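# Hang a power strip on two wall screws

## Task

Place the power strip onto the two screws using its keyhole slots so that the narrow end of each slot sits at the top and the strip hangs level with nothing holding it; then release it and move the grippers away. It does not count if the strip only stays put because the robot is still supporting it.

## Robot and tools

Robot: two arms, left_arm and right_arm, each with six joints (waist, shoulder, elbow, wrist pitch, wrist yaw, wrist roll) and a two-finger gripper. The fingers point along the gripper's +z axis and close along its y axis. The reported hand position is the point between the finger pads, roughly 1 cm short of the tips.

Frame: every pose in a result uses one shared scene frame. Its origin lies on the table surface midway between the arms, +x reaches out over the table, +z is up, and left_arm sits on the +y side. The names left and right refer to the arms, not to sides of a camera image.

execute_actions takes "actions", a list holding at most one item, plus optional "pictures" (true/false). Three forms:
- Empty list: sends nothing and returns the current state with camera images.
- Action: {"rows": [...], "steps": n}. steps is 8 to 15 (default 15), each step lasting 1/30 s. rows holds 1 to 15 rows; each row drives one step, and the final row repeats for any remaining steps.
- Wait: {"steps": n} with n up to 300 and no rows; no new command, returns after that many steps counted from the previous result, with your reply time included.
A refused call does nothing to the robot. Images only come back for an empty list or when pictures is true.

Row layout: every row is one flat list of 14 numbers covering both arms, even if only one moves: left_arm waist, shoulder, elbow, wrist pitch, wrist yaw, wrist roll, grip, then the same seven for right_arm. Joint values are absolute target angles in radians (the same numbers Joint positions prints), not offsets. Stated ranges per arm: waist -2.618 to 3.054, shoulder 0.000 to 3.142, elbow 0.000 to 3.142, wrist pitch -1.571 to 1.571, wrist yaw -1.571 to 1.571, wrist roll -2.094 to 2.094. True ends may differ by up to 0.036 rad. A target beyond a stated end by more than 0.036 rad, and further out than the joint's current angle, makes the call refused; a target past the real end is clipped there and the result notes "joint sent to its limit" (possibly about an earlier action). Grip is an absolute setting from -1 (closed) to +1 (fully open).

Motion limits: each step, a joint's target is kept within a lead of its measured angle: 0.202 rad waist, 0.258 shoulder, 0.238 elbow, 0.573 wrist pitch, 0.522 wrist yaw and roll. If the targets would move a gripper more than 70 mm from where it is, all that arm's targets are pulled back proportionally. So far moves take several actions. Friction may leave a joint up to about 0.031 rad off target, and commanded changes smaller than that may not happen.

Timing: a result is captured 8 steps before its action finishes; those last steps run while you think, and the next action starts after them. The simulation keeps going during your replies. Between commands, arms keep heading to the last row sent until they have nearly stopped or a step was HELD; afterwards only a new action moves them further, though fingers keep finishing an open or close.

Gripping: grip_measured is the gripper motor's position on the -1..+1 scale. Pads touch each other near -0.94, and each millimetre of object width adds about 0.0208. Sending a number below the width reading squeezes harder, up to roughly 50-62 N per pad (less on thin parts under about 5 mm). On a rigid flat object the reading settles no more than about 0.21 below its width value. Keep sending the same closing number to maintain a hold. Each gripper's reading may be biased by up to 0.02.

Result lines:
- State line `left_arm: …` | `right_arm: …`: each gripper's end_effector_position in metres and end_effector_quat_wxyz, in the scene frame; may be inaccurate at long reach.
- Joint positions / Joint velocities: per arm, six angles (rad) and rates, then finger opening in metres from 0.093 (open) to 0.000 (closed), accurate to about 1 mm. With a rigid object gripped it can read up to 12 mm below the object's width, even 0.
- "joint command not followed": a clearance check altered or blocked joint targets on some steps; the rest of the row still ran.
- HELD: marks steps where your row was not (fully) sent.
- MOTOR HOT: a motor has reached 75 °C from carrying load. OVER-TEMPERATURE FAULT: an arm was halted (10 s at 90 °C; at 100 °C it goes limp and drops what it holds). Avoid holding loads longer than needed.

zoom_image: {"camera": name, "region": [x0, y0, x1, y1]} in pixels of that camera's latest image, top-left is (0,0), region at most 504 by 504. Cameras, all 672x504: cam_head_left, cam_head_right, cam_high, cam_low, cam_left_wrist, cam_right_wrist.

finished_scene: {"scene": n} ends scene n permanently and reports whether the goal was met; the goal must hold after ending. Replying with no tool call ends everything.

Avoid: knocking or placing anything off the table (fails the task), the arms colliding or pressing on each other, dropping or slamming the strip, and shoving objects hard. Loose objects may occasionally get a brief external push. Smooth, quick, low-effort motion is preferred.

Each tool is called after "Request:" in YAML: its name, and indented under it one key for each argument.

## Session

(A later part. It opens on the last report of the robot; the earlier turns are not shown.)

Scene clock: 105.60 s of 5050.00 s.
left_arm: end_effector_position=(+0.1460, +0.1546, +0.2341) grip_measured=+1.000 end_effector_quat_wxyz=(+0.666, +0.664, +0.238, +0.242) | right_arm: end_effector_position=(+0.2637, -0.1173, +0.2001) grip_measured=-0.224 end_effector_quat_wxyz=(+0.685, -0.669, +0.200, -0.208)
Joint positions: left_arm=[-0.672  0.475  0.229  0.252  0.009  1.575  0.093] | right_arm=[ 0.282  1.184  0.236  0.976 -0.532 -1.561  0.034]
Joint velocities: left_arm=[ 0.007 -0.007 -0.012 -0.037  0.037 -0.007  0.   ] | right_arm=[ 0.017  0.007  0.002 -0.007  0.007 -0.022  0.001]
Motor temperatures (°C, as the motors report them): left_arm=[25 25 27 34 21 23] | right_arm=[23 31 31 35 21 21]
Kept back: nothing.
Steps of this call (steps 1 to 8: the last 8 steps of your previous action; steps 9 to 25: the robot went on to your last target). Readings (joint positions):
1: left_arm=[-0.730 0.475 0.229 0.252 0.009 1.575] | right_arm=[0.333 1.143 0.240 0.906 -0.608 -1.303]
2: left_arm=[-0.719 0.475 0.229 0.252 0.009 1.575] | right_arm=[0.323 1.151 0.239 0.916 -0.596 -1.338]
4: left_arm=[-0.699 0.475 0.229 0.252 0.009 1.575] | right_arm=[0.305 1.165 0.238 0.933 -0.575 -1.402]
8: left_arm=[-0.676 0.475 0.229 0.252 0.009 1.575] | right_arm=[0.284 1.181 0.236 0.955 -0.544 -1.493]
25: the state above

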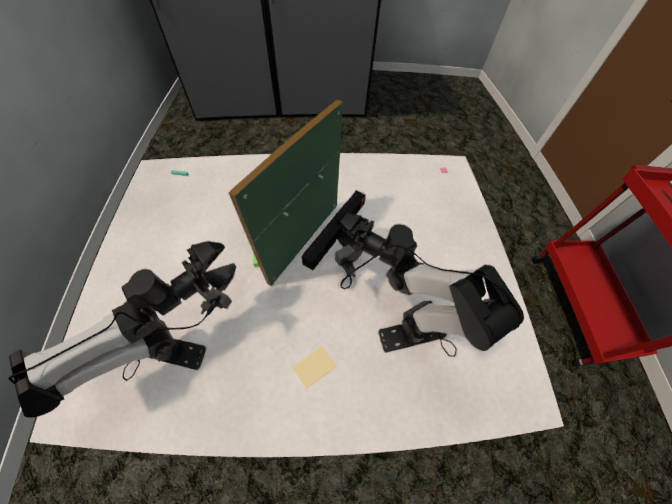

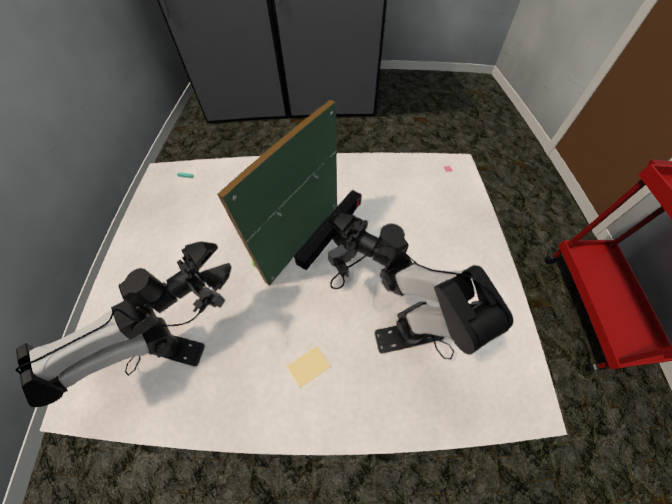

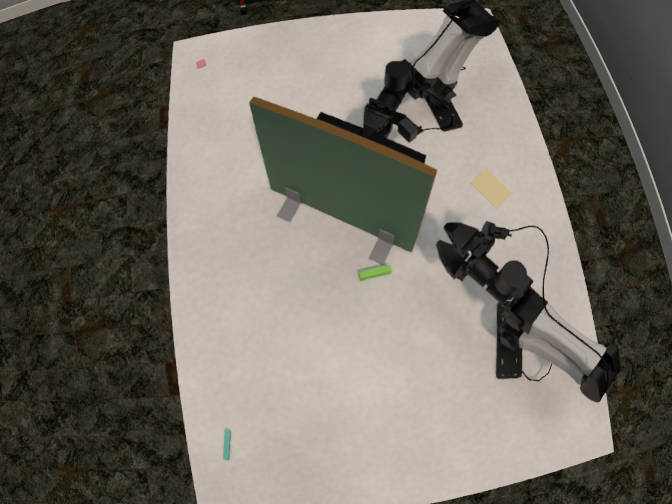

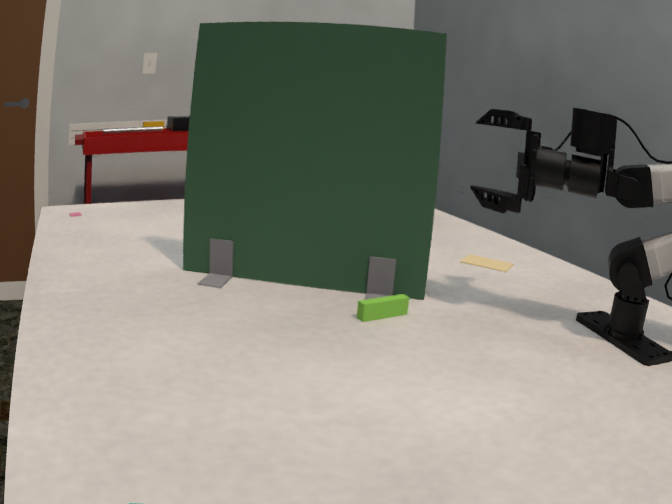

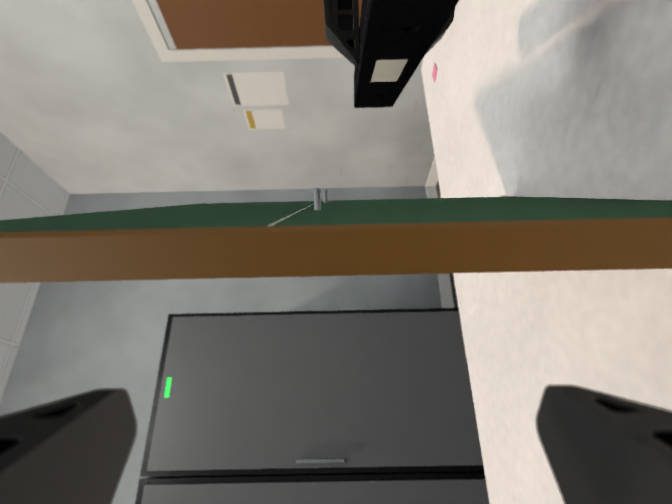

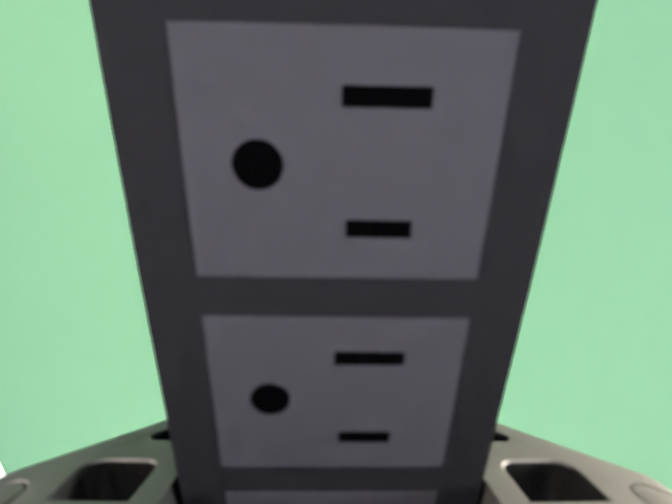

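Request:
zoom_image:
  camera: "cam_left_wrist"
  region: [320, 0, 470, 120]

Region (320, 0, 470, 120) of cam_left_wrist's 672x504 image, scaled by 3.360, with more detail than that image has; it fills the top 403 rows of this view, and the rest is white.

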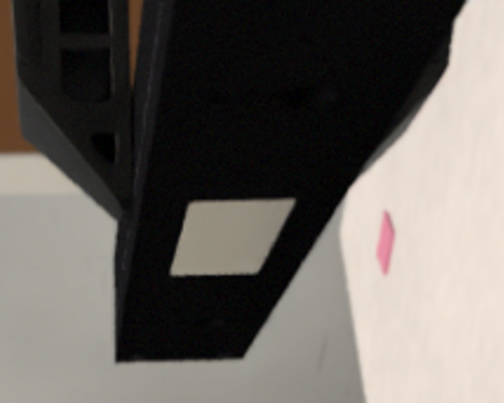

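Request:
execute_actions:
  actions:
    - {"rows": [[-0.66,0.46,0.21,0.25,0.01,1.58,1,0.275,1.181,0.256,1.134,-0.520,-1.565,-0.3],[-0.66,0.46,0.21,0.25,0.01,1.58,1,0.275,1.182,0.260,1.132,-0.521,-1.565,-0.3],[-0.66,0.46,0.21,0.25,0.01,1.58,1,0.274,1.185,0.266,1.128,-0.522,-1.565,-0.3],[-0.66,0.46,0.21,0.25,0.01,1.58,1,0.273,1.188,0.275,1.122,-0.524,-1.565,-0.3],[-0.66,0.46,0.21,0.25,0.01,1.58,1,0.272,1.192,0.285,1.116,-0.526,-1.565,-0.3],[-0.66,0.46,0.21,0.25,0.01,1.58,1,0.271,1.197,0.298,1.108,-0.528,-1.565,-0.3],[-0.66,0.46,0.21,0.25,0.01,1.58,1,0.270,1.202,0.312,1.099,-0.531,-1.565,-0.3],[-0.66,0.46,0.21,0.25,0.01,1.58,1,0.268,1.209,0.327,1.090,-0.534,-1.565,-0.3],[-0.66,0.46,0.21,0.25,0.01,1.58,1,0.267,1.215,0.344,1.079,-0.537,-1.565,-0.3],[-0.66,0.46,0.21,0.25,0.01,1.58,1,0.265,1.222,0.361,1.068,-0.541,-1.565,-0.3],[-0.66,0.46,0.21,0.25,0.01,1.58,1,0.263,1.230,0.380,1.056,-0.544,-1.565,-0.3],[-0.66,0.46,0.21,0.25,0.01,1.58,1,0.262,1.237,0.399,1.044,-0.548,-1.565,-0.3],[-0.66,0.46,0.21,0.25,0.01,1.58,1,0.260,1.245,0.419,1.032,-0.552,-1.565,-0.3],[-0.66,0.46,0.21,0.25,0.01,1.58,1,0.258,1.253,0.440,1.019,-0.556,-1.565,-0.3],[-0.66,0.46,0.21,0.25,0.01,1.58,1,0.256,1.262,0.460,1.006,-0.560,-1.565,-0.3]], "steps": 15}

Request:
execute_actions:
  actions:
    - {"rows": [[-0.66,0.46,0.21,0.25,0.01,1.58,1,0.254,1.270,0.480,0.993,-0.564,-1.565,-0.3],[-0.66,0.46,0.21,0.25,0.01,1.58,1,0.252,1.278,0.501,0.980,-0.568,-1.565,-0.3],[-0.66,0.46,0.21,0.25,0.01,1.58,1,0.250,1.286,0.521,0.968,-0.572,-1.565,-0.3],[-0.66,0.46,0.21,0.25,0.01,1.58,1,0.249,1.293,0.540,0.956,-0.576,-1.565,-0.3],[-0.66,0.46,0.21,0.25,0.01,1.58,1,0.247,1.301,0.559,0.944,-0.579,-1.565,-0.3],[-0.66,0.46,0.21,0.25,0.01,1.58,1,0.245,1.308,0.576,0.933,-0.583,-1.565,-0.3],[-0.66,0.46,0.21,0.25,0.01,1.58,1,0.244,1.314,0.593,0.922,-0.586,-1.565,-0.3],[-0.66,0.46,0.21,0.25,0.01,1.58,1,0.242,1.321,0.608,0.913,-0.589,-1.565,-0.3],[-0.66,0.46,0.21,0.25,0.01,1.58,1,0.241,1.326,0.622,0.904,-0.592,-1.565,-0.3],[-0.66,0.46,0.21,0.25,0.01,1.58,1,0.240,1.331,0.635,0.896,-0.594,-1.565,-0.3],[-0.66,0.46,0.21,0.25,0.01,1.58,1,0.239,1.335,0.645,0.890,-0.596,-1.565,-0.3],[-0.66,0.46,0.21,0.25,0.01,1.58,1,0.238,1.338,0.654,0.884,-0.598,-1.565,-0.3],[-0.66,0.46,0.21,0.25,0.01,1.58,1,0.237,1.341,0.660,0.880,-0.599,-1.565,-0.3],[-0.66,0.46,0.21,0.25,0.01,1.58,1,0.237,1.342,0.664,0.878,-0.600,-1.565,-0.3],[-0.66,0.46,0.21,0.25,0.01,1.58,1,0.237,1.343,0.665,0.877,-0.600,-1.565,-0.3]], "steps": 15}

Request:
execute_actions:
  actions:
    - {"steps": 25}
  pictures: true

Scene clock: 116.23 s of 5050.00 s.
left_arm: end_effector_position=(+0.1460, +0.1546, +0.2341) grip_measured=+1.000 end_effector_quat_wxyz=(+0.666, +0.664, +0.238, +0.242) | right_arm: end_effector_position=(+0.2652, -0.1165, +0.1998) grip_measured=-0.224 end_effector_quat_wxyz=(+0.684, -0.670, +0.201, -0.208)
Joint positions: left_arm=[-0.672  0.475  0.229  0.252  0.009  1.575  0.093] | right_arm=[ 0.282  1.192  0.242  0.973 -0.532 -1.563  0.034]
Joint velocities: left_arm=[-0.017  0.017  0.017  0.037  0.022  0.007  0.   ] | right_arm=[-0.017  0.183  0.188 -0.125 -0.037 -0.081  0.   ]
Motor temperatures (°C, as the motors report them): left_arm=[25 24 28 34 21 23] | right_arm=[23 30 31 40 21 21]
Steps of this call (steps 1 to 30: the robot went on to your last target; steps 31 to 90: nothing new was sent; then 7.40 s passed at rest; steps 91 to 97: the first 7 steps of this action). Readings (joint positions):
91: left_arm=[-0.672 0.475 0.229 0.252 0.009 1.575] | right_arm=[0.282 1.184 0.236 0.976 -0.532 -1.562]
92: left_arm=[-0.672 0.475 0.229 0.252 0.009 1.575] | right_arm=[0.282 1.184 0.236 0.976 -0.532 -1.562]
94: left_arm=[-0.672 0.475 0.229 0.252 0.009 1.575] | right_arm=[0.282 1.184 0.236 0.976 -0.532 -1.562]
97: the state above

Scene clock: 116.73 s of 5050.00 s.
left_arm: end_effector_position=(+0.1460, +0.1546, +0.2341) grip_measured=+1.000 end_effector_quat_wxyz=(+0.666, +0.664, +0.238, +0.242) | right_arm: end_effector_position=(+0.3149, -0.0996, +0.2436) grip_measured=-0.224 end_effector_quat_wxyz=(+0.686, -0.667, +0.197, -0.211)
Joint positions: left_arm=[-0.672  0.475  0.229  0.252  0.009  1.575  0.093] | right_arm=[ 0.255  1.309  0.513  0.833 -0.559 -1.563  0.034]
Joint velocities: left_arm=[ 0.007 -0.007 -0.012 -0.066 -0.022  0.037  0.   ] | right_arm=[-0.056  0.212  0.51  -0.227 -0.11  -0.037  0.001]
Motor temperatures (°C, as the motors report them): left_arm=[25 24 28 35 21 23] | right_arm=[23 30 31 40 21 21]
Steps of this call (steps 1 to 8: the last 8 steps of your previous action; steps 9 to 15: the first 7 steps of this action). Readings (joint positions):
9: left_arm=[-0.672 0.475 0.229 0.252 0.009 1.575] | right_arm=[0.266 1.263 0.392 0.891 -0.541 -1.563]
10: left_arm=[-0.672 0.475 0.229 0.252 0.009 1.575] | right_arm=[0.264 1.271 0.413 0.881 -0.544 -1.563]
12: left_arm=[-0.672 0.475 0.229 0.252 0.009 1.575] | right_arm=[0.260 1.286 0.455 0.862 -0.550 -1.563]
15: the state above

Scene clock: 117.57 s of 5050.00 s.
left_arm: end_effector_position=(+0.1460, +0.1546, +0.2341) grip_measured=+1.000 end_effector_quat_wxyz=(+0.666, +0.664, +0.238, +0.242) | right_arm: end_effector_position=(+0.3302, -0.0926, +0.2505) grip_measured=-0.224 end_effector_quat_wxyz=(+0.680, -0.678, +0.201, -0.196)
Joint positions: left_arm=[-0.672  0.475  0.229  0.252  0.009  1.575  0.093] | right_arm=[ 0.245  1.353  0.613  0.74  -0.587 -1.563  0.034]
Joint velocities: left_arm=[-0.012  0.002  0.007  0.037 -0.022  0.022  0.   ] | right_arm=[-0.002  0.007  0.002 -0.037 -0.037 -0.022 -0.   ]
Motor temperatures (°C, as the motors report them): left_arm=[25 24 28 35 21 23] | right_arm=[23 30 31 40 21 21]
Kept back: nothing.
Steps of this call (steps 1 to 8: the last 8 steps of your previous action; steps 9 to 25: the robot went on to your last target). Readings (joint positions):
1: left_arm=[-0.672 0.475 0.229 0.252 0.009 1.575] | right_arm=[0.253 1.316 0.530 0.823 -0.563 -1.563]
2: left_arm=[-0.672 0.475 0.229 0.252 0.009 1.575] | right_arm=[0.252 1.323 0.546 0.814 -0.566 -1.563]
4: left_arm=[-0.672 0.475 0.229 0.252 0.009 1.575] | right_arm=[0.249 1.335 0.574 0.796 -0.571 -1.563]
8: left_arm=[-0.672 0.475 0.229 0.252 0.009 1.575] | right_arm=[0.245 1.349 0.609 0.769 -0.579 -1.563]
25: the state above

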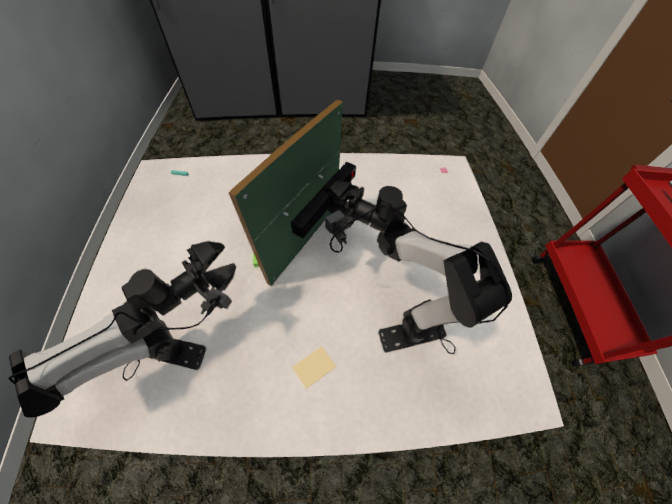

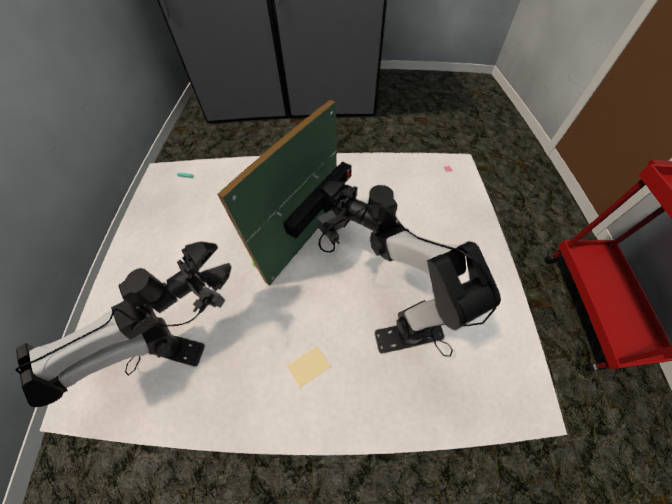

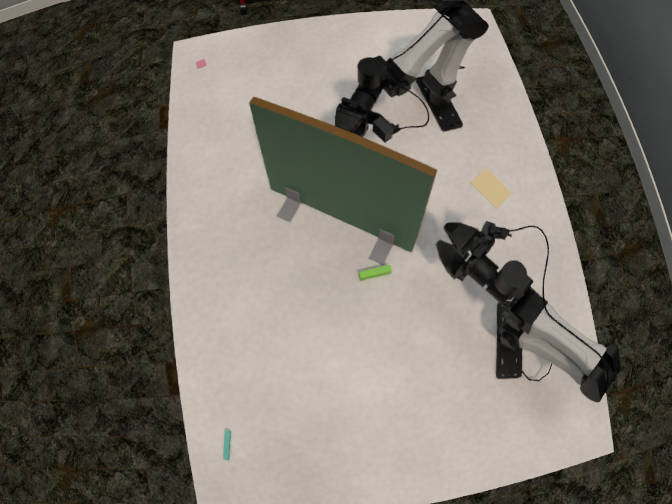

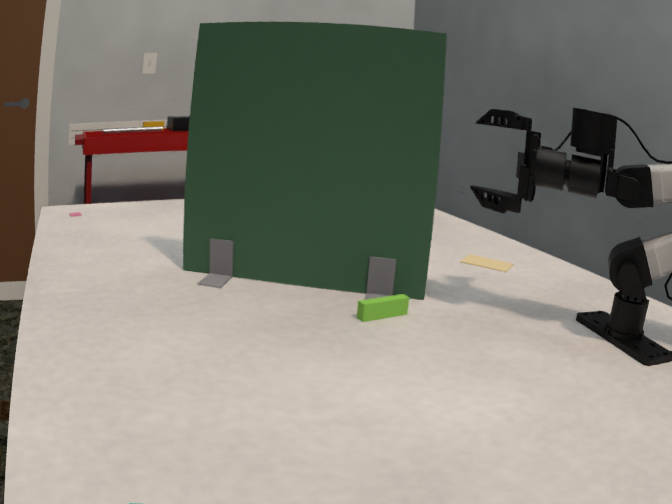

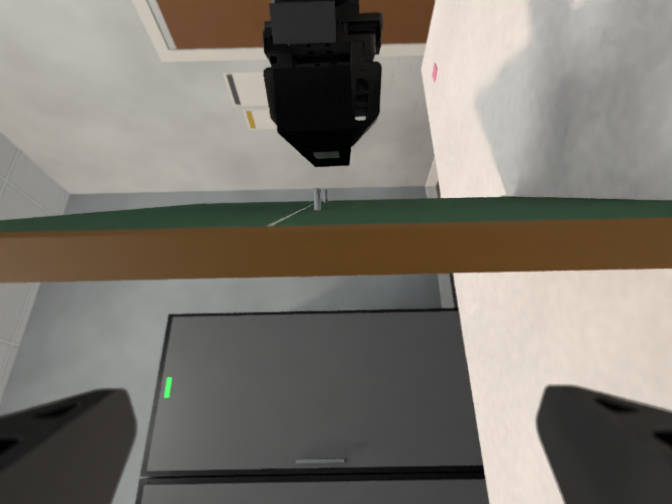

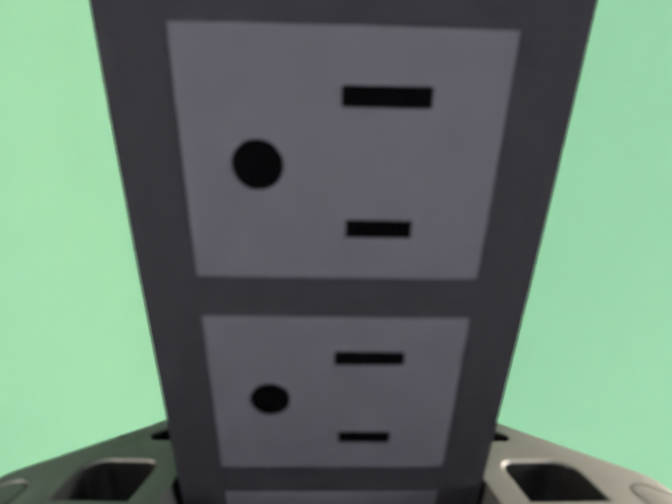

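Request:
zoom_image:
  camera: "cam_left_wrist"
  region: [250, 50, 400, 230]

Request:
zoom_image:
  camera: "cam_head_left"
  region: [270, 150, 370, 250]

Request:
zoom_image:
  camera: "cam_head_right"
  region: [265, 150, 365, 250]

Region (250, 50, 400, 230) of cam_left_wrist's 672x504 image, scaled by 2.800, with more detail than that image has.

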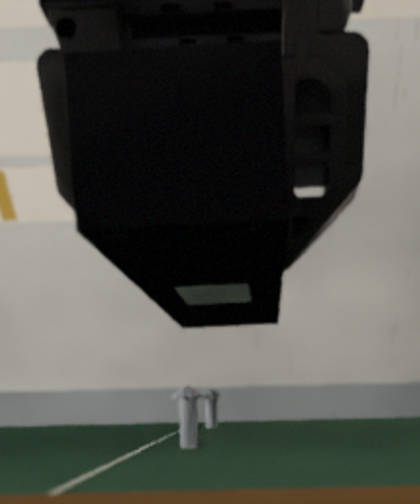

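Region (270, 150, 370, 250) of cam_head_left's 672x504 image, scaled by 5.040, with more detail than that image has.

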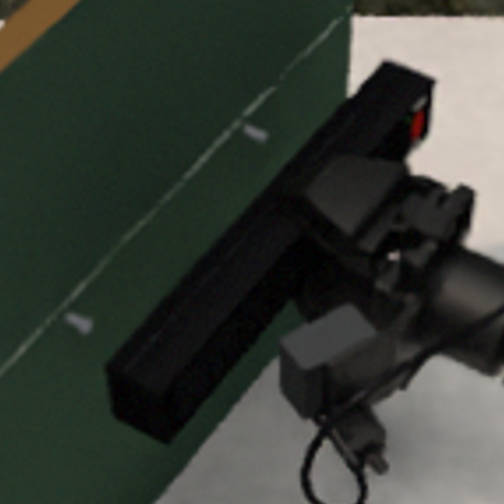

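Region (265, 150, 365, 250) of cam_head_right's 672x504 image, scaled by 5.040, with more detail than that image has.

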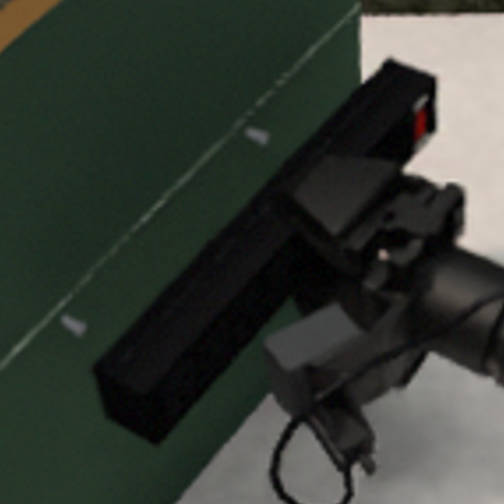

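Request:
execute_actions:
  actions:
    - {"rows": [[-0.66,0.46,0.21,0.25,0.01,1.58,1,0.239,1.343,0.665,0.877,-0.598,-1.565,-0.3],[-0.66,0.46,0.21,0.25,0.01,1.58,1,0.244,1.343,0.667,0.876,-0.592,-1.566,-0.3],[-0.66,0.46,0.21,0.25,0.01,1.58,1,0.253,1.343,0.669,0.875,-0.583,-1.567,-0.3],[-0.66,0.46,0.21,0.25,0.01,1.58,1,0.264,1.343,0.671,0.874,-0.571,-1.568,-0.3],[-0.66,0.46,0.21,0.25,0.01,1.58,1,0.277,1.343,0.674,0.872,-0.557,-1.569,-0.3],[-0.66,0.46,0.21,0.25,0.01,1.58,1,0.291,1.343,0.678,0.871,-0.541,-1.571,-0.3],[-0.66,0.46,0.21,0.25,0.01,1.58,1,0.306,1.343,0.681,0.869,-0.525,-1.573,-0.3],[-0.66,0.46,0.21,0.25,0.01,1.58,1,0.321,1.343,0.685,0.867,-0.508,-1.574,-0.3],[-0.66,0.46,0.21,0.25,0.01,1.58,1,0.336,1.343,0.688,0.865,-0.492,-1.576,-0.3],[-0.66,0.46,0.21,0.25,0.01,1.58,1,0.350,1.343,0.692,0.864,-0.476,-1.578,-0.3],[-0.66,0.46,0.21,0.25,0.01,1.58,1,0.363,1.343,0.695,0.862,-0.462,-1.579,-0.3],[-0.66,0.46,0.21,0.25,0.01,1.58,1,0.374,1.343,0.697,0.861,-0.450,-1.580,-0.3],[-0.66,0.46,0.21,0.25,0.01,1.58,1,0.383,1.343,0.699,0.860,-0.441,-1.581,-0.3],[-0.66,0.46,0.21,0.25,0.01,1.58,1,0.388,1.343,0.701,0.859,-0.435,-1.582,-0.3],[-0.66,0.46,0.21,0.25,0.01,1.58,1,0.390,1.343,0.701,0.859,-0.433,-1.582,-0.3]], "steps": 15}

Request:
execute_actions:
  actions:
    - {"steps": 28}
  pictures: true

Request:
zoom_image:
  camera: "cam_left_wrist"
  region: [240, 110, 380, 230]

Request:
zoom_image:
  camera: "cam_head_left"
  region: [265, 150, 365, 250]

Scene clock: 123.03 s of 5050.00 s.
left_arm: end_effector_position=(+0.1460, +0.1546, +0.2341) grip_measured=+1.000 end_effector_quat_wxyz=(+0.666, +0.664, +0.238, +0.242) | right_arm: end_effector_position=(+0.3285, -0.0871, +0.2507) grip_measured=-0.224 end_effector_quat_wxyz=(+0.678, -0.679, +0.201, -0.196)
Joint positions: left_arm=[-0.672  0.475  0.229  0.252  0.009  1.575  0.093] | right_arm=[ 0.268  1.353  0.617  0.732 -0.562 -1.566  0.034]
Joint velocities: left_arm=[-0.017  0.007 -0.012  0.051 -0.007  0.022  0.   ] | right_arm=[ 0.339  0.012  0.081 -0.168  0.344 -0.066 -0.001]
Motor temperatures (°C, as the motors report them): left_arm=[25 24 28 35 21 23] | right_arm=[23 30 33 41 21 21]
Steps of this call (steps 1 to 15: the robot went on to your last target; steps 16 to 90: nothing new was sent; then 2.23 s passed at rest; steps 91 to 97: the first 7 steps of this action). Readings (joint positions):
91: left_arm=[-0.672 0.475 0.229 0.252 0.009 1.575] | right_arm=[0.245 1.353 0.613 0.740 -0.587 -1.563]
92: left_arm=[-0.672 0.475 0.229 0.252 0.009 1.575] | right_arm=[0.245 1.353 0.613 0.740 -0.587 -1.563]
94: left_arm=[-0.672 0.475 0.229 0.252 0.009 1.575] | right_arm=[0.246 1.353 0.613 0.739 -0.585 -1.564]
97: the state above

Scene clock: 123.97 s of 5050.00 s.
left_arm: end_effector_position=(+0.1460, +0.1546, +0.2341) grip_measured=+1.000 end_effector_quat_wxyz=(+0.666, +0.664, +0.238, +0.242) | right_arm: end_effector_position=(+0.3165, -0.0580, +0.2599) grip_measured=-0.224 end_effector_quat_wxyz=(+0.680, -0.677, +0.194, -0.203)
Joint positions: left_arm=[-0.672  0.475  0.229  0.252  0.009  1.575  0.093] | right_arm=[ 0.387  1.353  0.648  0.713 -0.444 -1.579  0.034]
Joint velocities: left_arm=[-0.017 -0.012 -0.007 -0.066  0.037  0.066  0.   ] | right_arm=[-0.007  0.012  0.002  0.007 -0.007  0.037 -0.001]
Motor temperatures (°C, as the motors report them): left_arm=[25 24 28 35 21 23] | right_arm=[23 30 33 41 21 21]
Kept back: nothing.
Steps of this call (steps 1 to 8: the last 8 steps of your previous action; steps 9 to 28: the robot went on to your last target). Readings (joint positions):
1: left_arm=[-0.672 0.475 0.229 0.252 0.009 1.575] | right_arm=[0.282 1.353 0.620 0.729 -0.551 -1.567]
2: left_arm=[-0.672 0.475 0.229 0.252 0.009 1.575] | right_arm=[0.297 1.353 0.625 0.727 -0.540 -1.568]
4: left_arm=[-0.672 0.475 0.229 0.252 0.009 1.575] | right_arm=[0.329 1.353 0.633 0.724 -0.519 -1.571]
8: left_arm=[-0.672 0.475 0.229 0.252 0.009 1.575] | right_arm=[0.379 1.353 0.646 0.723 -0.485 -1.575]
28: the state above

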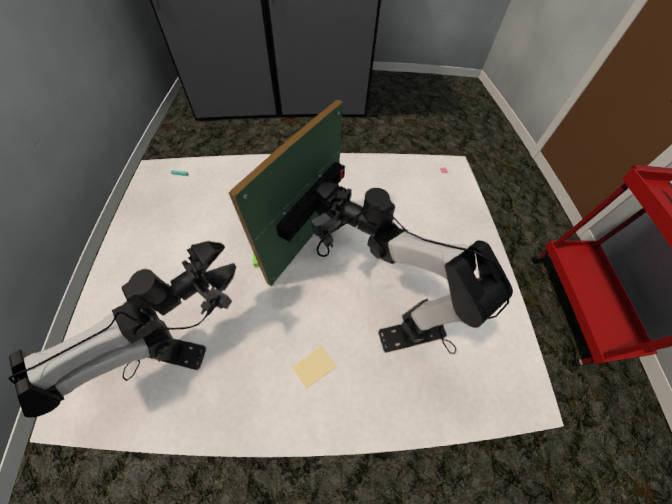

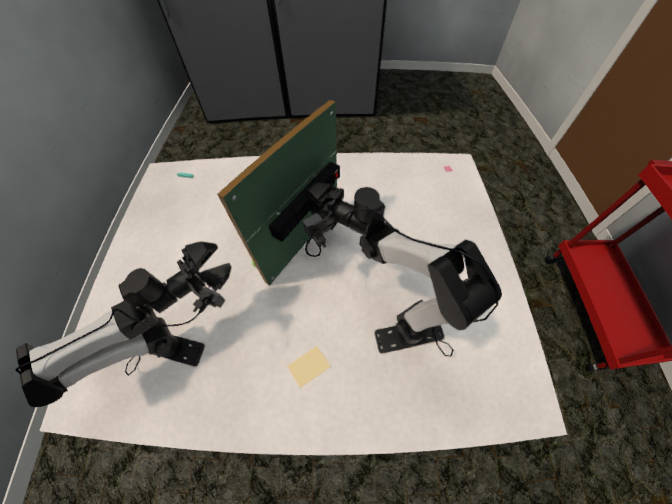

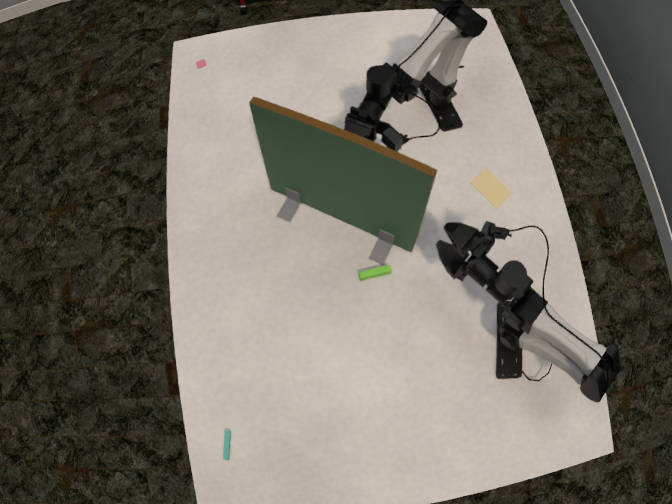

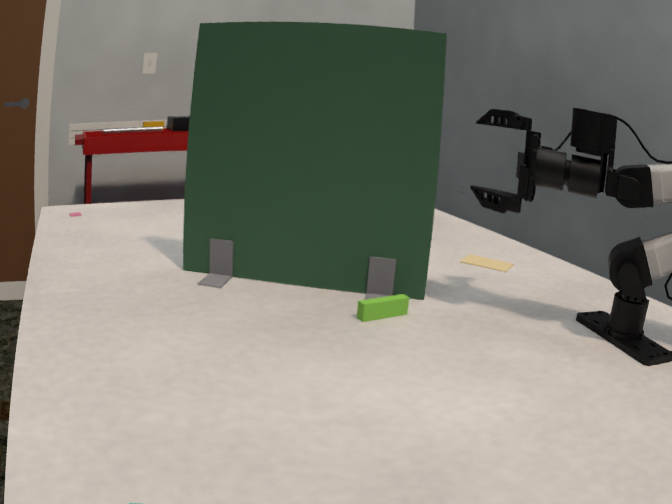

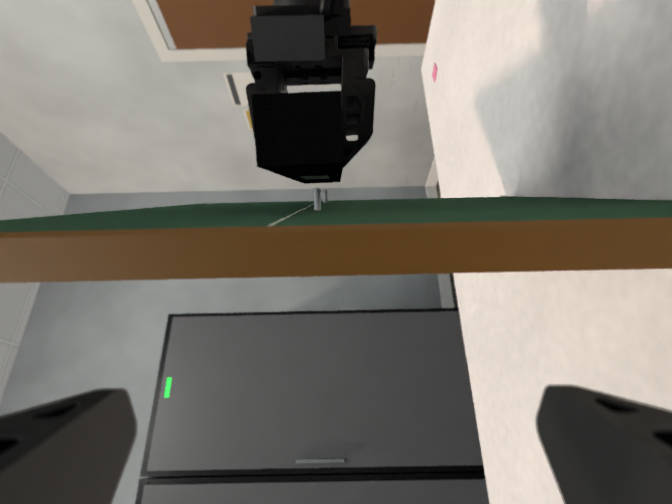

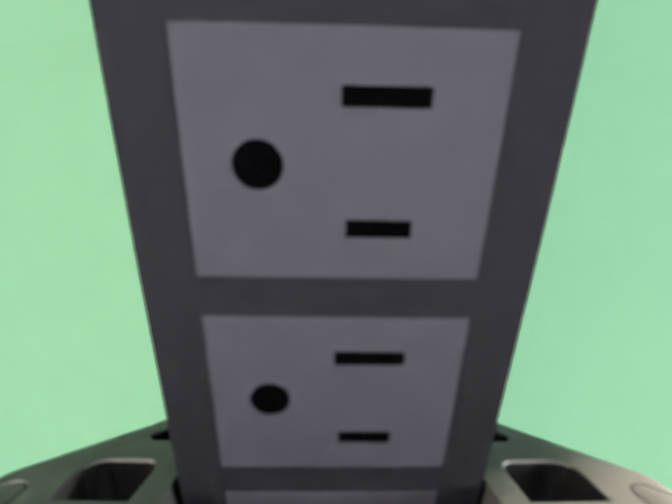

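Region (240, 110, 380, 230) of cam_left_wrist's 672x504 image, scaled by 3.600, with more detail than that image has; it fills the top 432 rows of this view, and the rest is white.

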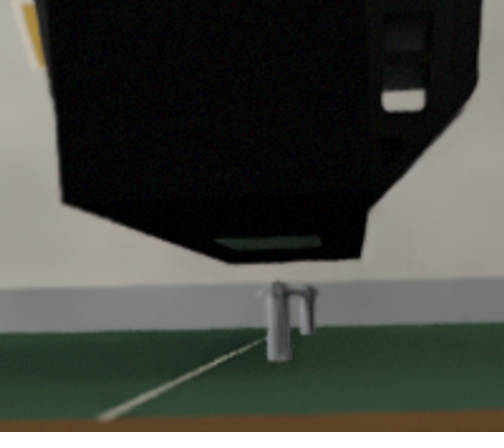

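Region (265, 150, 365, 250) of cam_head_left's 672x504 image, scaled by 5.040, with more detail than that image has.

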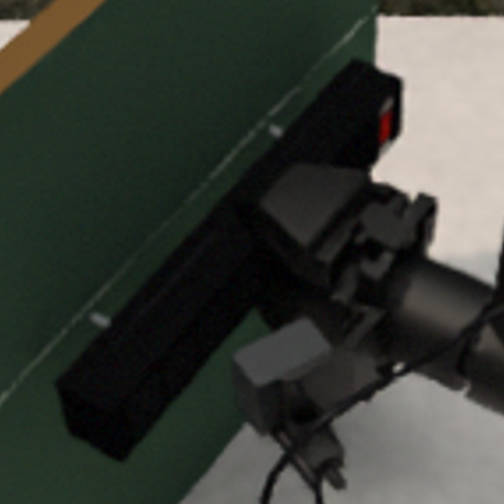

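Request:
zoom_image:
  camera: "cam_head_right"
  region: [258, 150, 358, 250]

Request:
zoom_image:
  camera: "cam_head_left"
  region: [270, 200, 310, 245]

Request:
zoom_image:
  camera: "cam_head_left"
  region: [310, 155, 350, 195]

Region (258, 150, 358, 250) of cam_head_right's 672x504 image, scaled by 5.040, with more detail than that image has.

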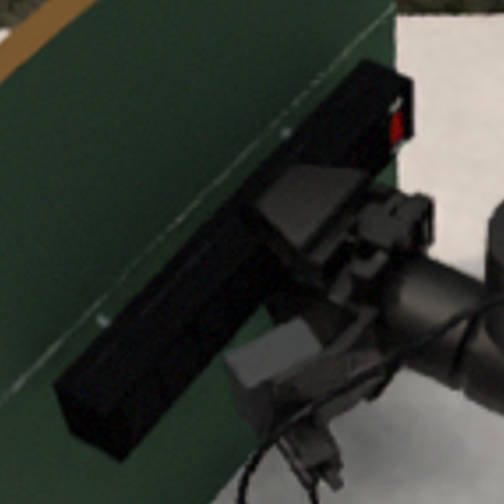

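Region (270, 200, 310, 245) of cam_head_left's 672x504 image, scaled by 11.200, with more detail than that image has.

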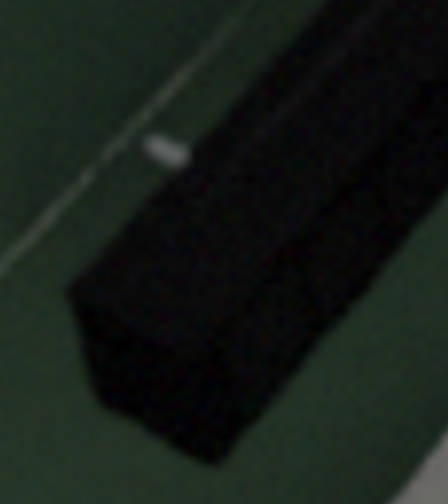

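Region (310, 155, 350, 195) of cam_head_left's 672x504 image, scaled by 12.600, with more detail than that image has.

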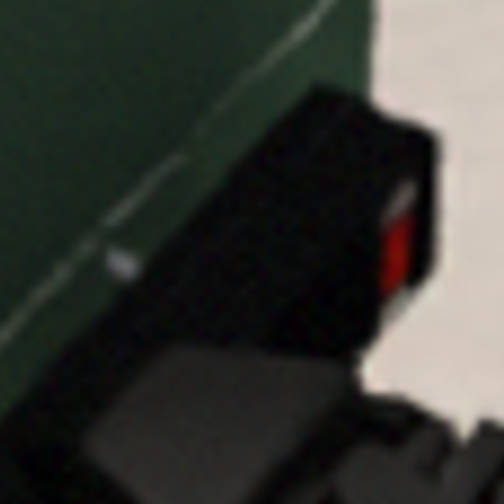

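Request:
execute_actions:
  actions:
    - {"rows": [[-0.66,0.46,0.21,0.25,0.01,1.58,1,0.390,1.343,0.701,0.863,-0.433,-1.582,-0.3],[-0.66,0.46,0.21,0.25,0.01,1.58,1,0.390,1.345,0.702,0.867,-0.433,-1.582,-0.3],[-0.66,0.46,0.21,0.25,0.01,1.58,1,0.391,1.347,0.703,0.871,-0.432,-1.582,-0.3],[-0.66,0.46,0.21,0.25,0.01,1.58,1,0.391,1.349,0.705,0.875,-0.431,-1.582,-0.3],[-0.66,0.46,0.21,0.25,0.01,1.58,1,0.391,1.352,0.707,0.878,-0.431,-1.582,-0.3],[-0.66,0.46,0.21,0.25,0.01,1.58,1,0.392,1.355,0.709,0.880,-0.430,-1.582,-0.3],[-0.66,0.46,0.21,0.25,0.01,1.58,1,0.392,1.358,0.711,0.882,-0.429,-1.582,-0.3],[-0.66,0.46,0.21,0.25,0.01,1.58,1,0.393,1.362,0.713,0.884,-0.428,-1.582,-0.3],[-0.66,0.46,0.21,0.25,0.01,1.58,1,0.393,1.365,0.715,0.885,-0.427,-1.582,-0.3],[-0.66,0.46,0.21,0.25,0.01,1.58,1,0.394,1.368,0.717,0.886,-0.426,-1.582,-0.3],[-0.66,0.46,0.21,0.25,0.01,1.58,1,0.394,1.371,0.719,0.887,-0.426,-1.582,-0.3],[-0.66,0.46,0.21,0.25,0.01,1.58,1,0.394,1.373,0.720,0.888,-0.425,-1.582,-0.3],[-0.66,0.46,0.21,0.25,0.01,1.58,1,0.395,1.375,0.722,0.889,-0.424,-1.582,-0.3],[-0.66,0.46,0.21,0.25,0.01,1.58,1,0.395,1.377,0.722,0.889,-0.424,-1.582,-0.3],[-0.66,0.46,0.21,0.25,0.01,1.58,1,0.395,1.377,0.723,0.889,-0.424,-1.582,-0.3]], "steps": 15}

Request:
execute_actions:
  actions:
    - {"steps": 25}
  pictures: true

Request:
zoom_image:
  camera: "cam_left_wrist"
  region: [245, 150, 365, 230]

Request:
zoom_image:
  camera: "cam_head_left"
  region: [265, 150, 365, 250]

Scene clock: 130.53 s of 5050.00 s.
left_arm: end_effector_position=(+0.1460, +0.1546, +0.2341) grip_measured=+1.000 end_effector_quat_wxyz=(+0.666, +0.664, +0.238, +0.242) | right_arm: end_effector_position=(+0.3175, -0.0576, +0.2597) grip_measured=-0.224 end_effector_quat_wxyz=(+0.680, -0.677, +0.194, -0.203)
Joint positions: left_arm=[-0.672  0.475  0.229  0.252  0.009  1.575  0.093] | right_arm=[ 0.387  1.358  0.65   0.716 -0.443 -1.579  0.034]
Joint velocities: left_arm=[-0.002  0.002 -0.012 -0.007 -0.051 -0.11   0.   ] | right_arm=[ 0.007  0.115  0.095  0.051  0.007 -0.022 -0.   ]
Motor temperatures (°C, as the motors report them): left_arm=[25 24 28 35 21 23] | right_arm=[23 30 35 43 21 21]
Steps of this call (steps 1 to 30: the robot went on to your last target; steps 31 to 90: nothing new was sent; then 3.33 s passed at rest; steps 91 to 97: the first 7 steps of this action). Readings (joint positions):
91: left_arm=[-0.672 0.475 0.229 0.252 0.009 1.575] | right_arm=[0.387 1.353 0.648 0.713 -0.444 -1.579]
92: left_arm=[-0.672 0.475 0.229 0.252 0.009 1.575] | right_arm=[0.387 1.353 0.648 0.713 -0.444 -1.579]
94: left_arm=[-0.672 0.475 0.229 0.252 0.009 1.575] | right_arm=[0.387 1.353 0.648 0.713 -0.443 -1.579]
97: the state above

Scene clock: 131.37 s of 5050.00 s.
left_arm: end_effector_position=(+0.1460, +0.1546, +0.2341) grip_measured=+1.000 end_effector_quat_wxyz=(+0.666, +0.664, +0.238, +0.242) | right_arm: end_effector_position=(+0.3243, -0.0548, +0.2567) grip_measured=-0.224 end_effector_quat_wxyz=(+0.678, -0.678, +0.198, -0.205)
Joint positions: left_arm=[-0.672  0.475  0.229  0.252  0.009  1.575  0.093] | right_arm=[ 0.387  1.39   0.667  0.725 -0.435 -1.579  0.034]
Joint velocities: left_arm=[-0.017 -0.022  0.002 -0.081 -0.022 -0.022  0.   ] | right_arm=[ 0.002 -0.017  0.002 -0.007 -0.037  0.022  0.002]
Motor temperatures (°C, as the motors report them): left_arm=[25 24 28 36 21 23] | right_arm=[23 30 35 43 21 21]
Kept back: nothing.
Steps of this call (steps 1 to 8: the last 8 steps of your previous action; steps 9 to 25: the robot went on to your last target). Readings (joint positions):
1: left_arm=[-0.672 0.475 0.229 0.252 0.009 1.575] | right_arm=[0.387 1.363 0.653 0.717 -0.443 -1.579]
2: left_arm=[-0.672 0.475 0.229 0.252 0.009 1.575] | right_arm=[0.387 1.368 0.656 0.719 -0.442 -1.579]
4: left_arm=[-0.672 0.475 0.229 0.252 0.009 1.575] | right_arm=[0.387 1.377 0.661 0.720 -0.440 -1.579]
8: left_arm=[-0.672 0.475 0.229 0.252 0.009 1.575] | right_arm=[0.387 1.388 0.666 0.722 -0.436 -1.579]
25: the state above

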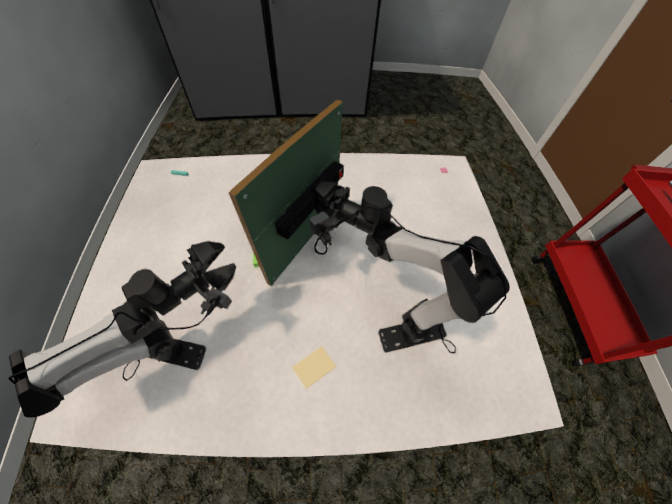

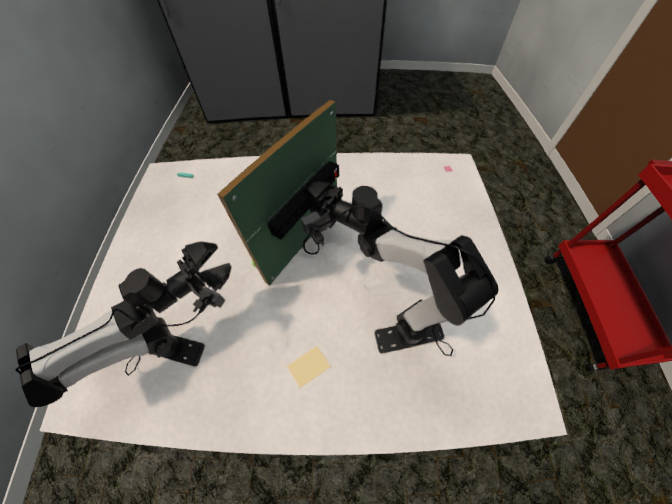

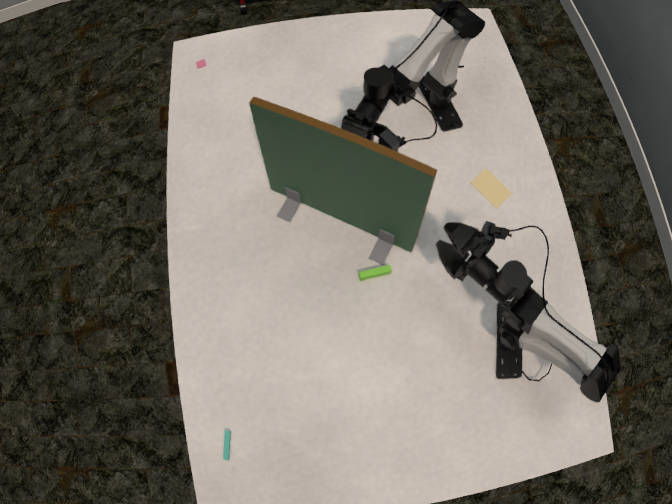

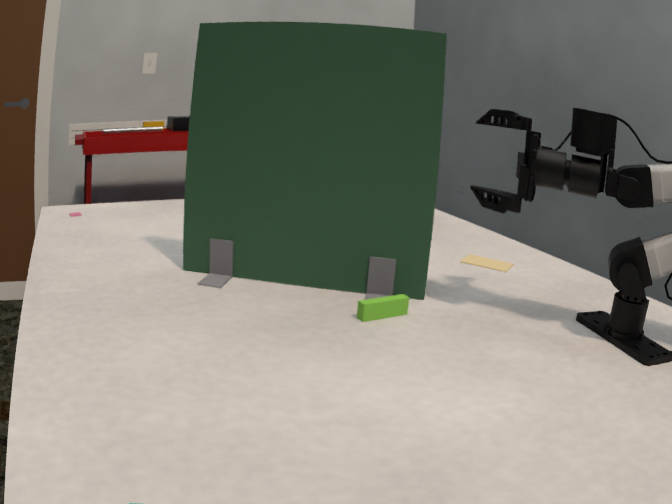

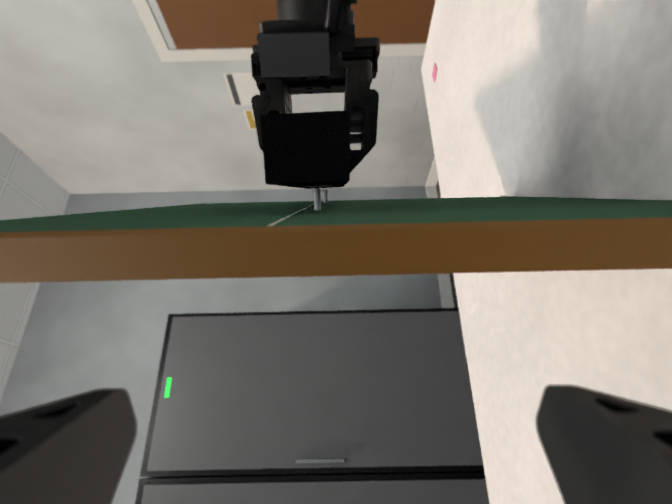

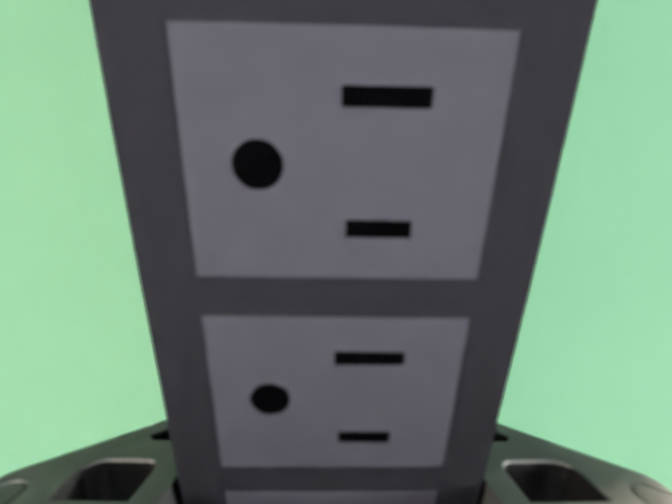

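Region (245, 150, 365, 230) of cam_left_wrist's 672x504 image, scaled by 4.200, with more detail than that image has.

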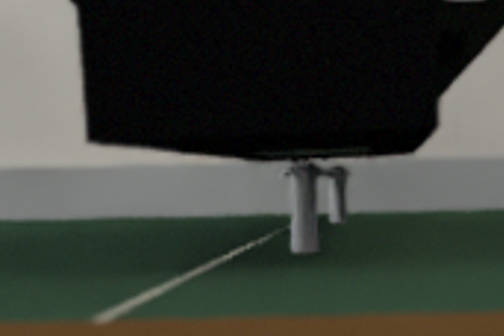

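Region (265, 150, 365, 250) of cam_head_left's 672x504 image, scaled by 5.040, with more detail than that image has.

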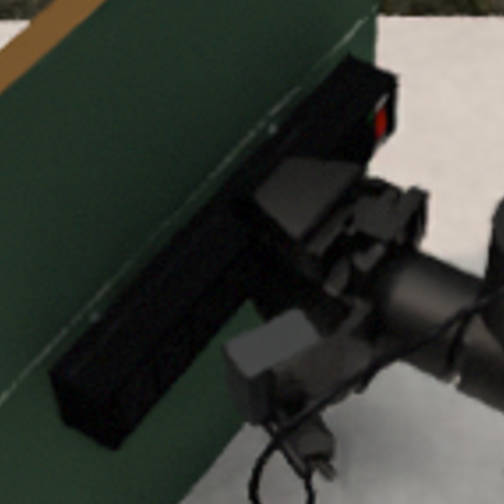

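Request:
zoom_image:
  camera: "cam_head_left"
  region: [270, 200, 310, 245]

Request:
zoom_image:
  camera: "cam_head_left"
  region: [310, 155, 350, 195]

Region (270, 200, 310, 245) of cam_head_left's 672x504 image, scaled by 11.200, with more detail than that image has.

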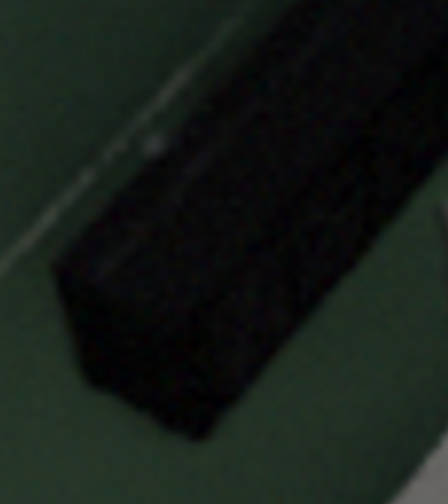

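Region (310, 155, 350, 195) of cam_head_left's 672x504 image, scaled by 12.600, with more detail than that image has.

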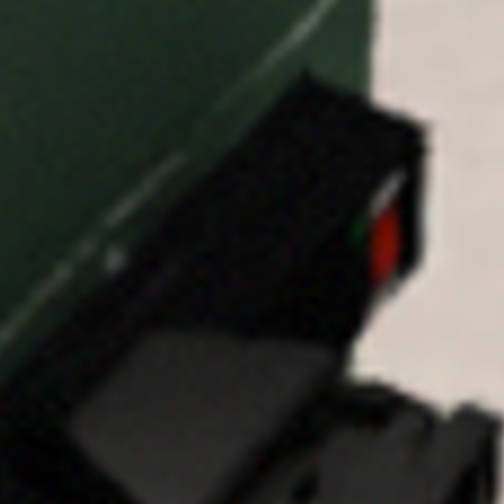

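Request:
execute_actions:
  actions:
    - {"rows": [[-0.66,0.46,0.21,0.25,0.01,1.58,1,0.3955,1.377,0.723,0.890,-0.424,-1.582,-0.3],[-0.66,0.46,0.21,0.25,0.01,1.58,1,0.396,1.377,0.723,0.892,-0.424,-1.582,-0.3],[-0.66,0.46,0.21,0.25,0.01,1.58,1,0.3965,1.377,0.723,0.894,-0.424,-1.582,-0.3],[-0.66,0.46,0.21,0.25,0.01,1.58,1,0.397,1.377,0.723,0.896,-0.424,-1.582,-0.3],[-0.66,0.46,0.21,0.25,0.01,1.58,1,0.3975,1.377,0.723,0.897,-0.424,-1.582,-0.3],[-0.66,0.46,0.21,0.25,0.01,1.58,1,0.398,1.377,0.723,0.898,-0.424,-1.582,-0.3],[-0.66,0.46,0.21,0.25,0.01,1.58,1,0.3985,1.377,0.723,0.8985,-0.424,-1.582,-0.3],[-0.66,0.46,0.21,0.25,0.01,1.58,1,0.399,1.377,0.723,0.8985,-0.424,-1.582,-0.3]], "steps": 10}

Request:
execute_actions:
  actions:
    - {"steps": 22}

Scene clock: 134.37 s of 5050.00 s.
left_arm: end_effector_position=(+0.1460, +0.1546, +0.2341) grip_measured=+1.000 end_effector_quat_wxyz=(+0.666, +0.664, +0.238, +0.242) | right_arm: end_effector_position=(+0.3243, -0.0548, +0.2568) grip_measured=-0.224 end_effector_quat_wxyz=(+0.678, -0.678, +0.198, -0.205)
Joint positions: left_arm=[-0.672  0.475  0.229  0.252  0.009  1.575  0.093] | right_arm=[ 0.387  1.39   0.667  0.725 -0.435 -1.579  0.034]
Joint velocities: left_arm=[-0.007 -0.002 -0.007 -0.022 -0.051  0.022  0.   ] | right_arm=[ 0.007 -0.002 -0.007 -0.022 -0.007  0.022 -0.002]
Motor temperatures (°C, as the motors report them): left_arm=[25 24 28 36 21 23] | right_arm=[23 30 36 44 21 21]
Steps of this call (steps 1 to 15: the robot went on to your last target; steps 16 to 88: nothing new was sent; steps 89 to 90: the first 2 steps of this action). Readings (joint positions):
89: left_arm=[-0.672 0.475 0.229 0.252 0.009 1.575] | right_arm=[0.387 1.390 0.667 0.725 -0.435 -1.579]
90: the state above

Scene clock: 135.10 s of 5050.00 s.
left_arm: end_effector_position=(+0.1460, +0.1546, +0.2341) grip_measured=+1.000 end_effector_quat_wxyz=(+0.666, +0.664, +0.238, +0.242) | right_arm: end_effector_position=(+0.3243, -0.0549, +0.2589) grip_measured=-0.224 end_effector_quat_wxyz=(+0.680, -0.676, +0.196, -0.207)
Joint positions: left_arm=[-0.672  0.475  0.229  0.252  0.009  1.575  0.093] | right_arm=[ 0.387  1.39   0.667  0.734 -0.435 -1.579  0.034]
Joint velocities: left_arm=[ 0.007 -0.007 -0.022 -0.037  0.007 -0.066  0.   ] | right_arm=[-0.002 -0.012  0.007  0.007 -0.022 -0.051 -0.001]
Motor temperatures (°C, as the motors report them): left_arm=[25 24 28 36 21 23] | right_arm=[23 30 36 45 21 21]
Kept back: nothing.
Steps of this call (steps 1 to 8: the last 8 steps of your previous action; steps 9 to 15: the robot went on to your last target; steps 16 to 22: nothing new was sent). Readings (joint positions):
1: left_arm=[-0.672 0.475 0.229 0.252 0.009 1.575] | right_arm=[0.387 1.390 0.667 0.725 -0.435 -1.579]
2: left_arm=[-0.672 0.475 0.229 0.252 0.009 1.575] | right_arm=[0.387 1.390 0.667 0.726 -0.435 -1.579]
4: left_arm=[-0.672 0.475 0.229 0.252 0.009 1.575] | right_arm=[0.387 1.390 0.667 0.728 -0.435 -1.579]
8: left_arm=[-0.672 0.475 0.229 0.252 0.009 1.575] | right_arm=[0.387 1.390 0.667 0.732 -0.435 -1.579]
22: the state above
All arms were judged still, so your last target was given up. Only a new action makes them travel on or press farther. Fingers that are still opening or closing keep moving.


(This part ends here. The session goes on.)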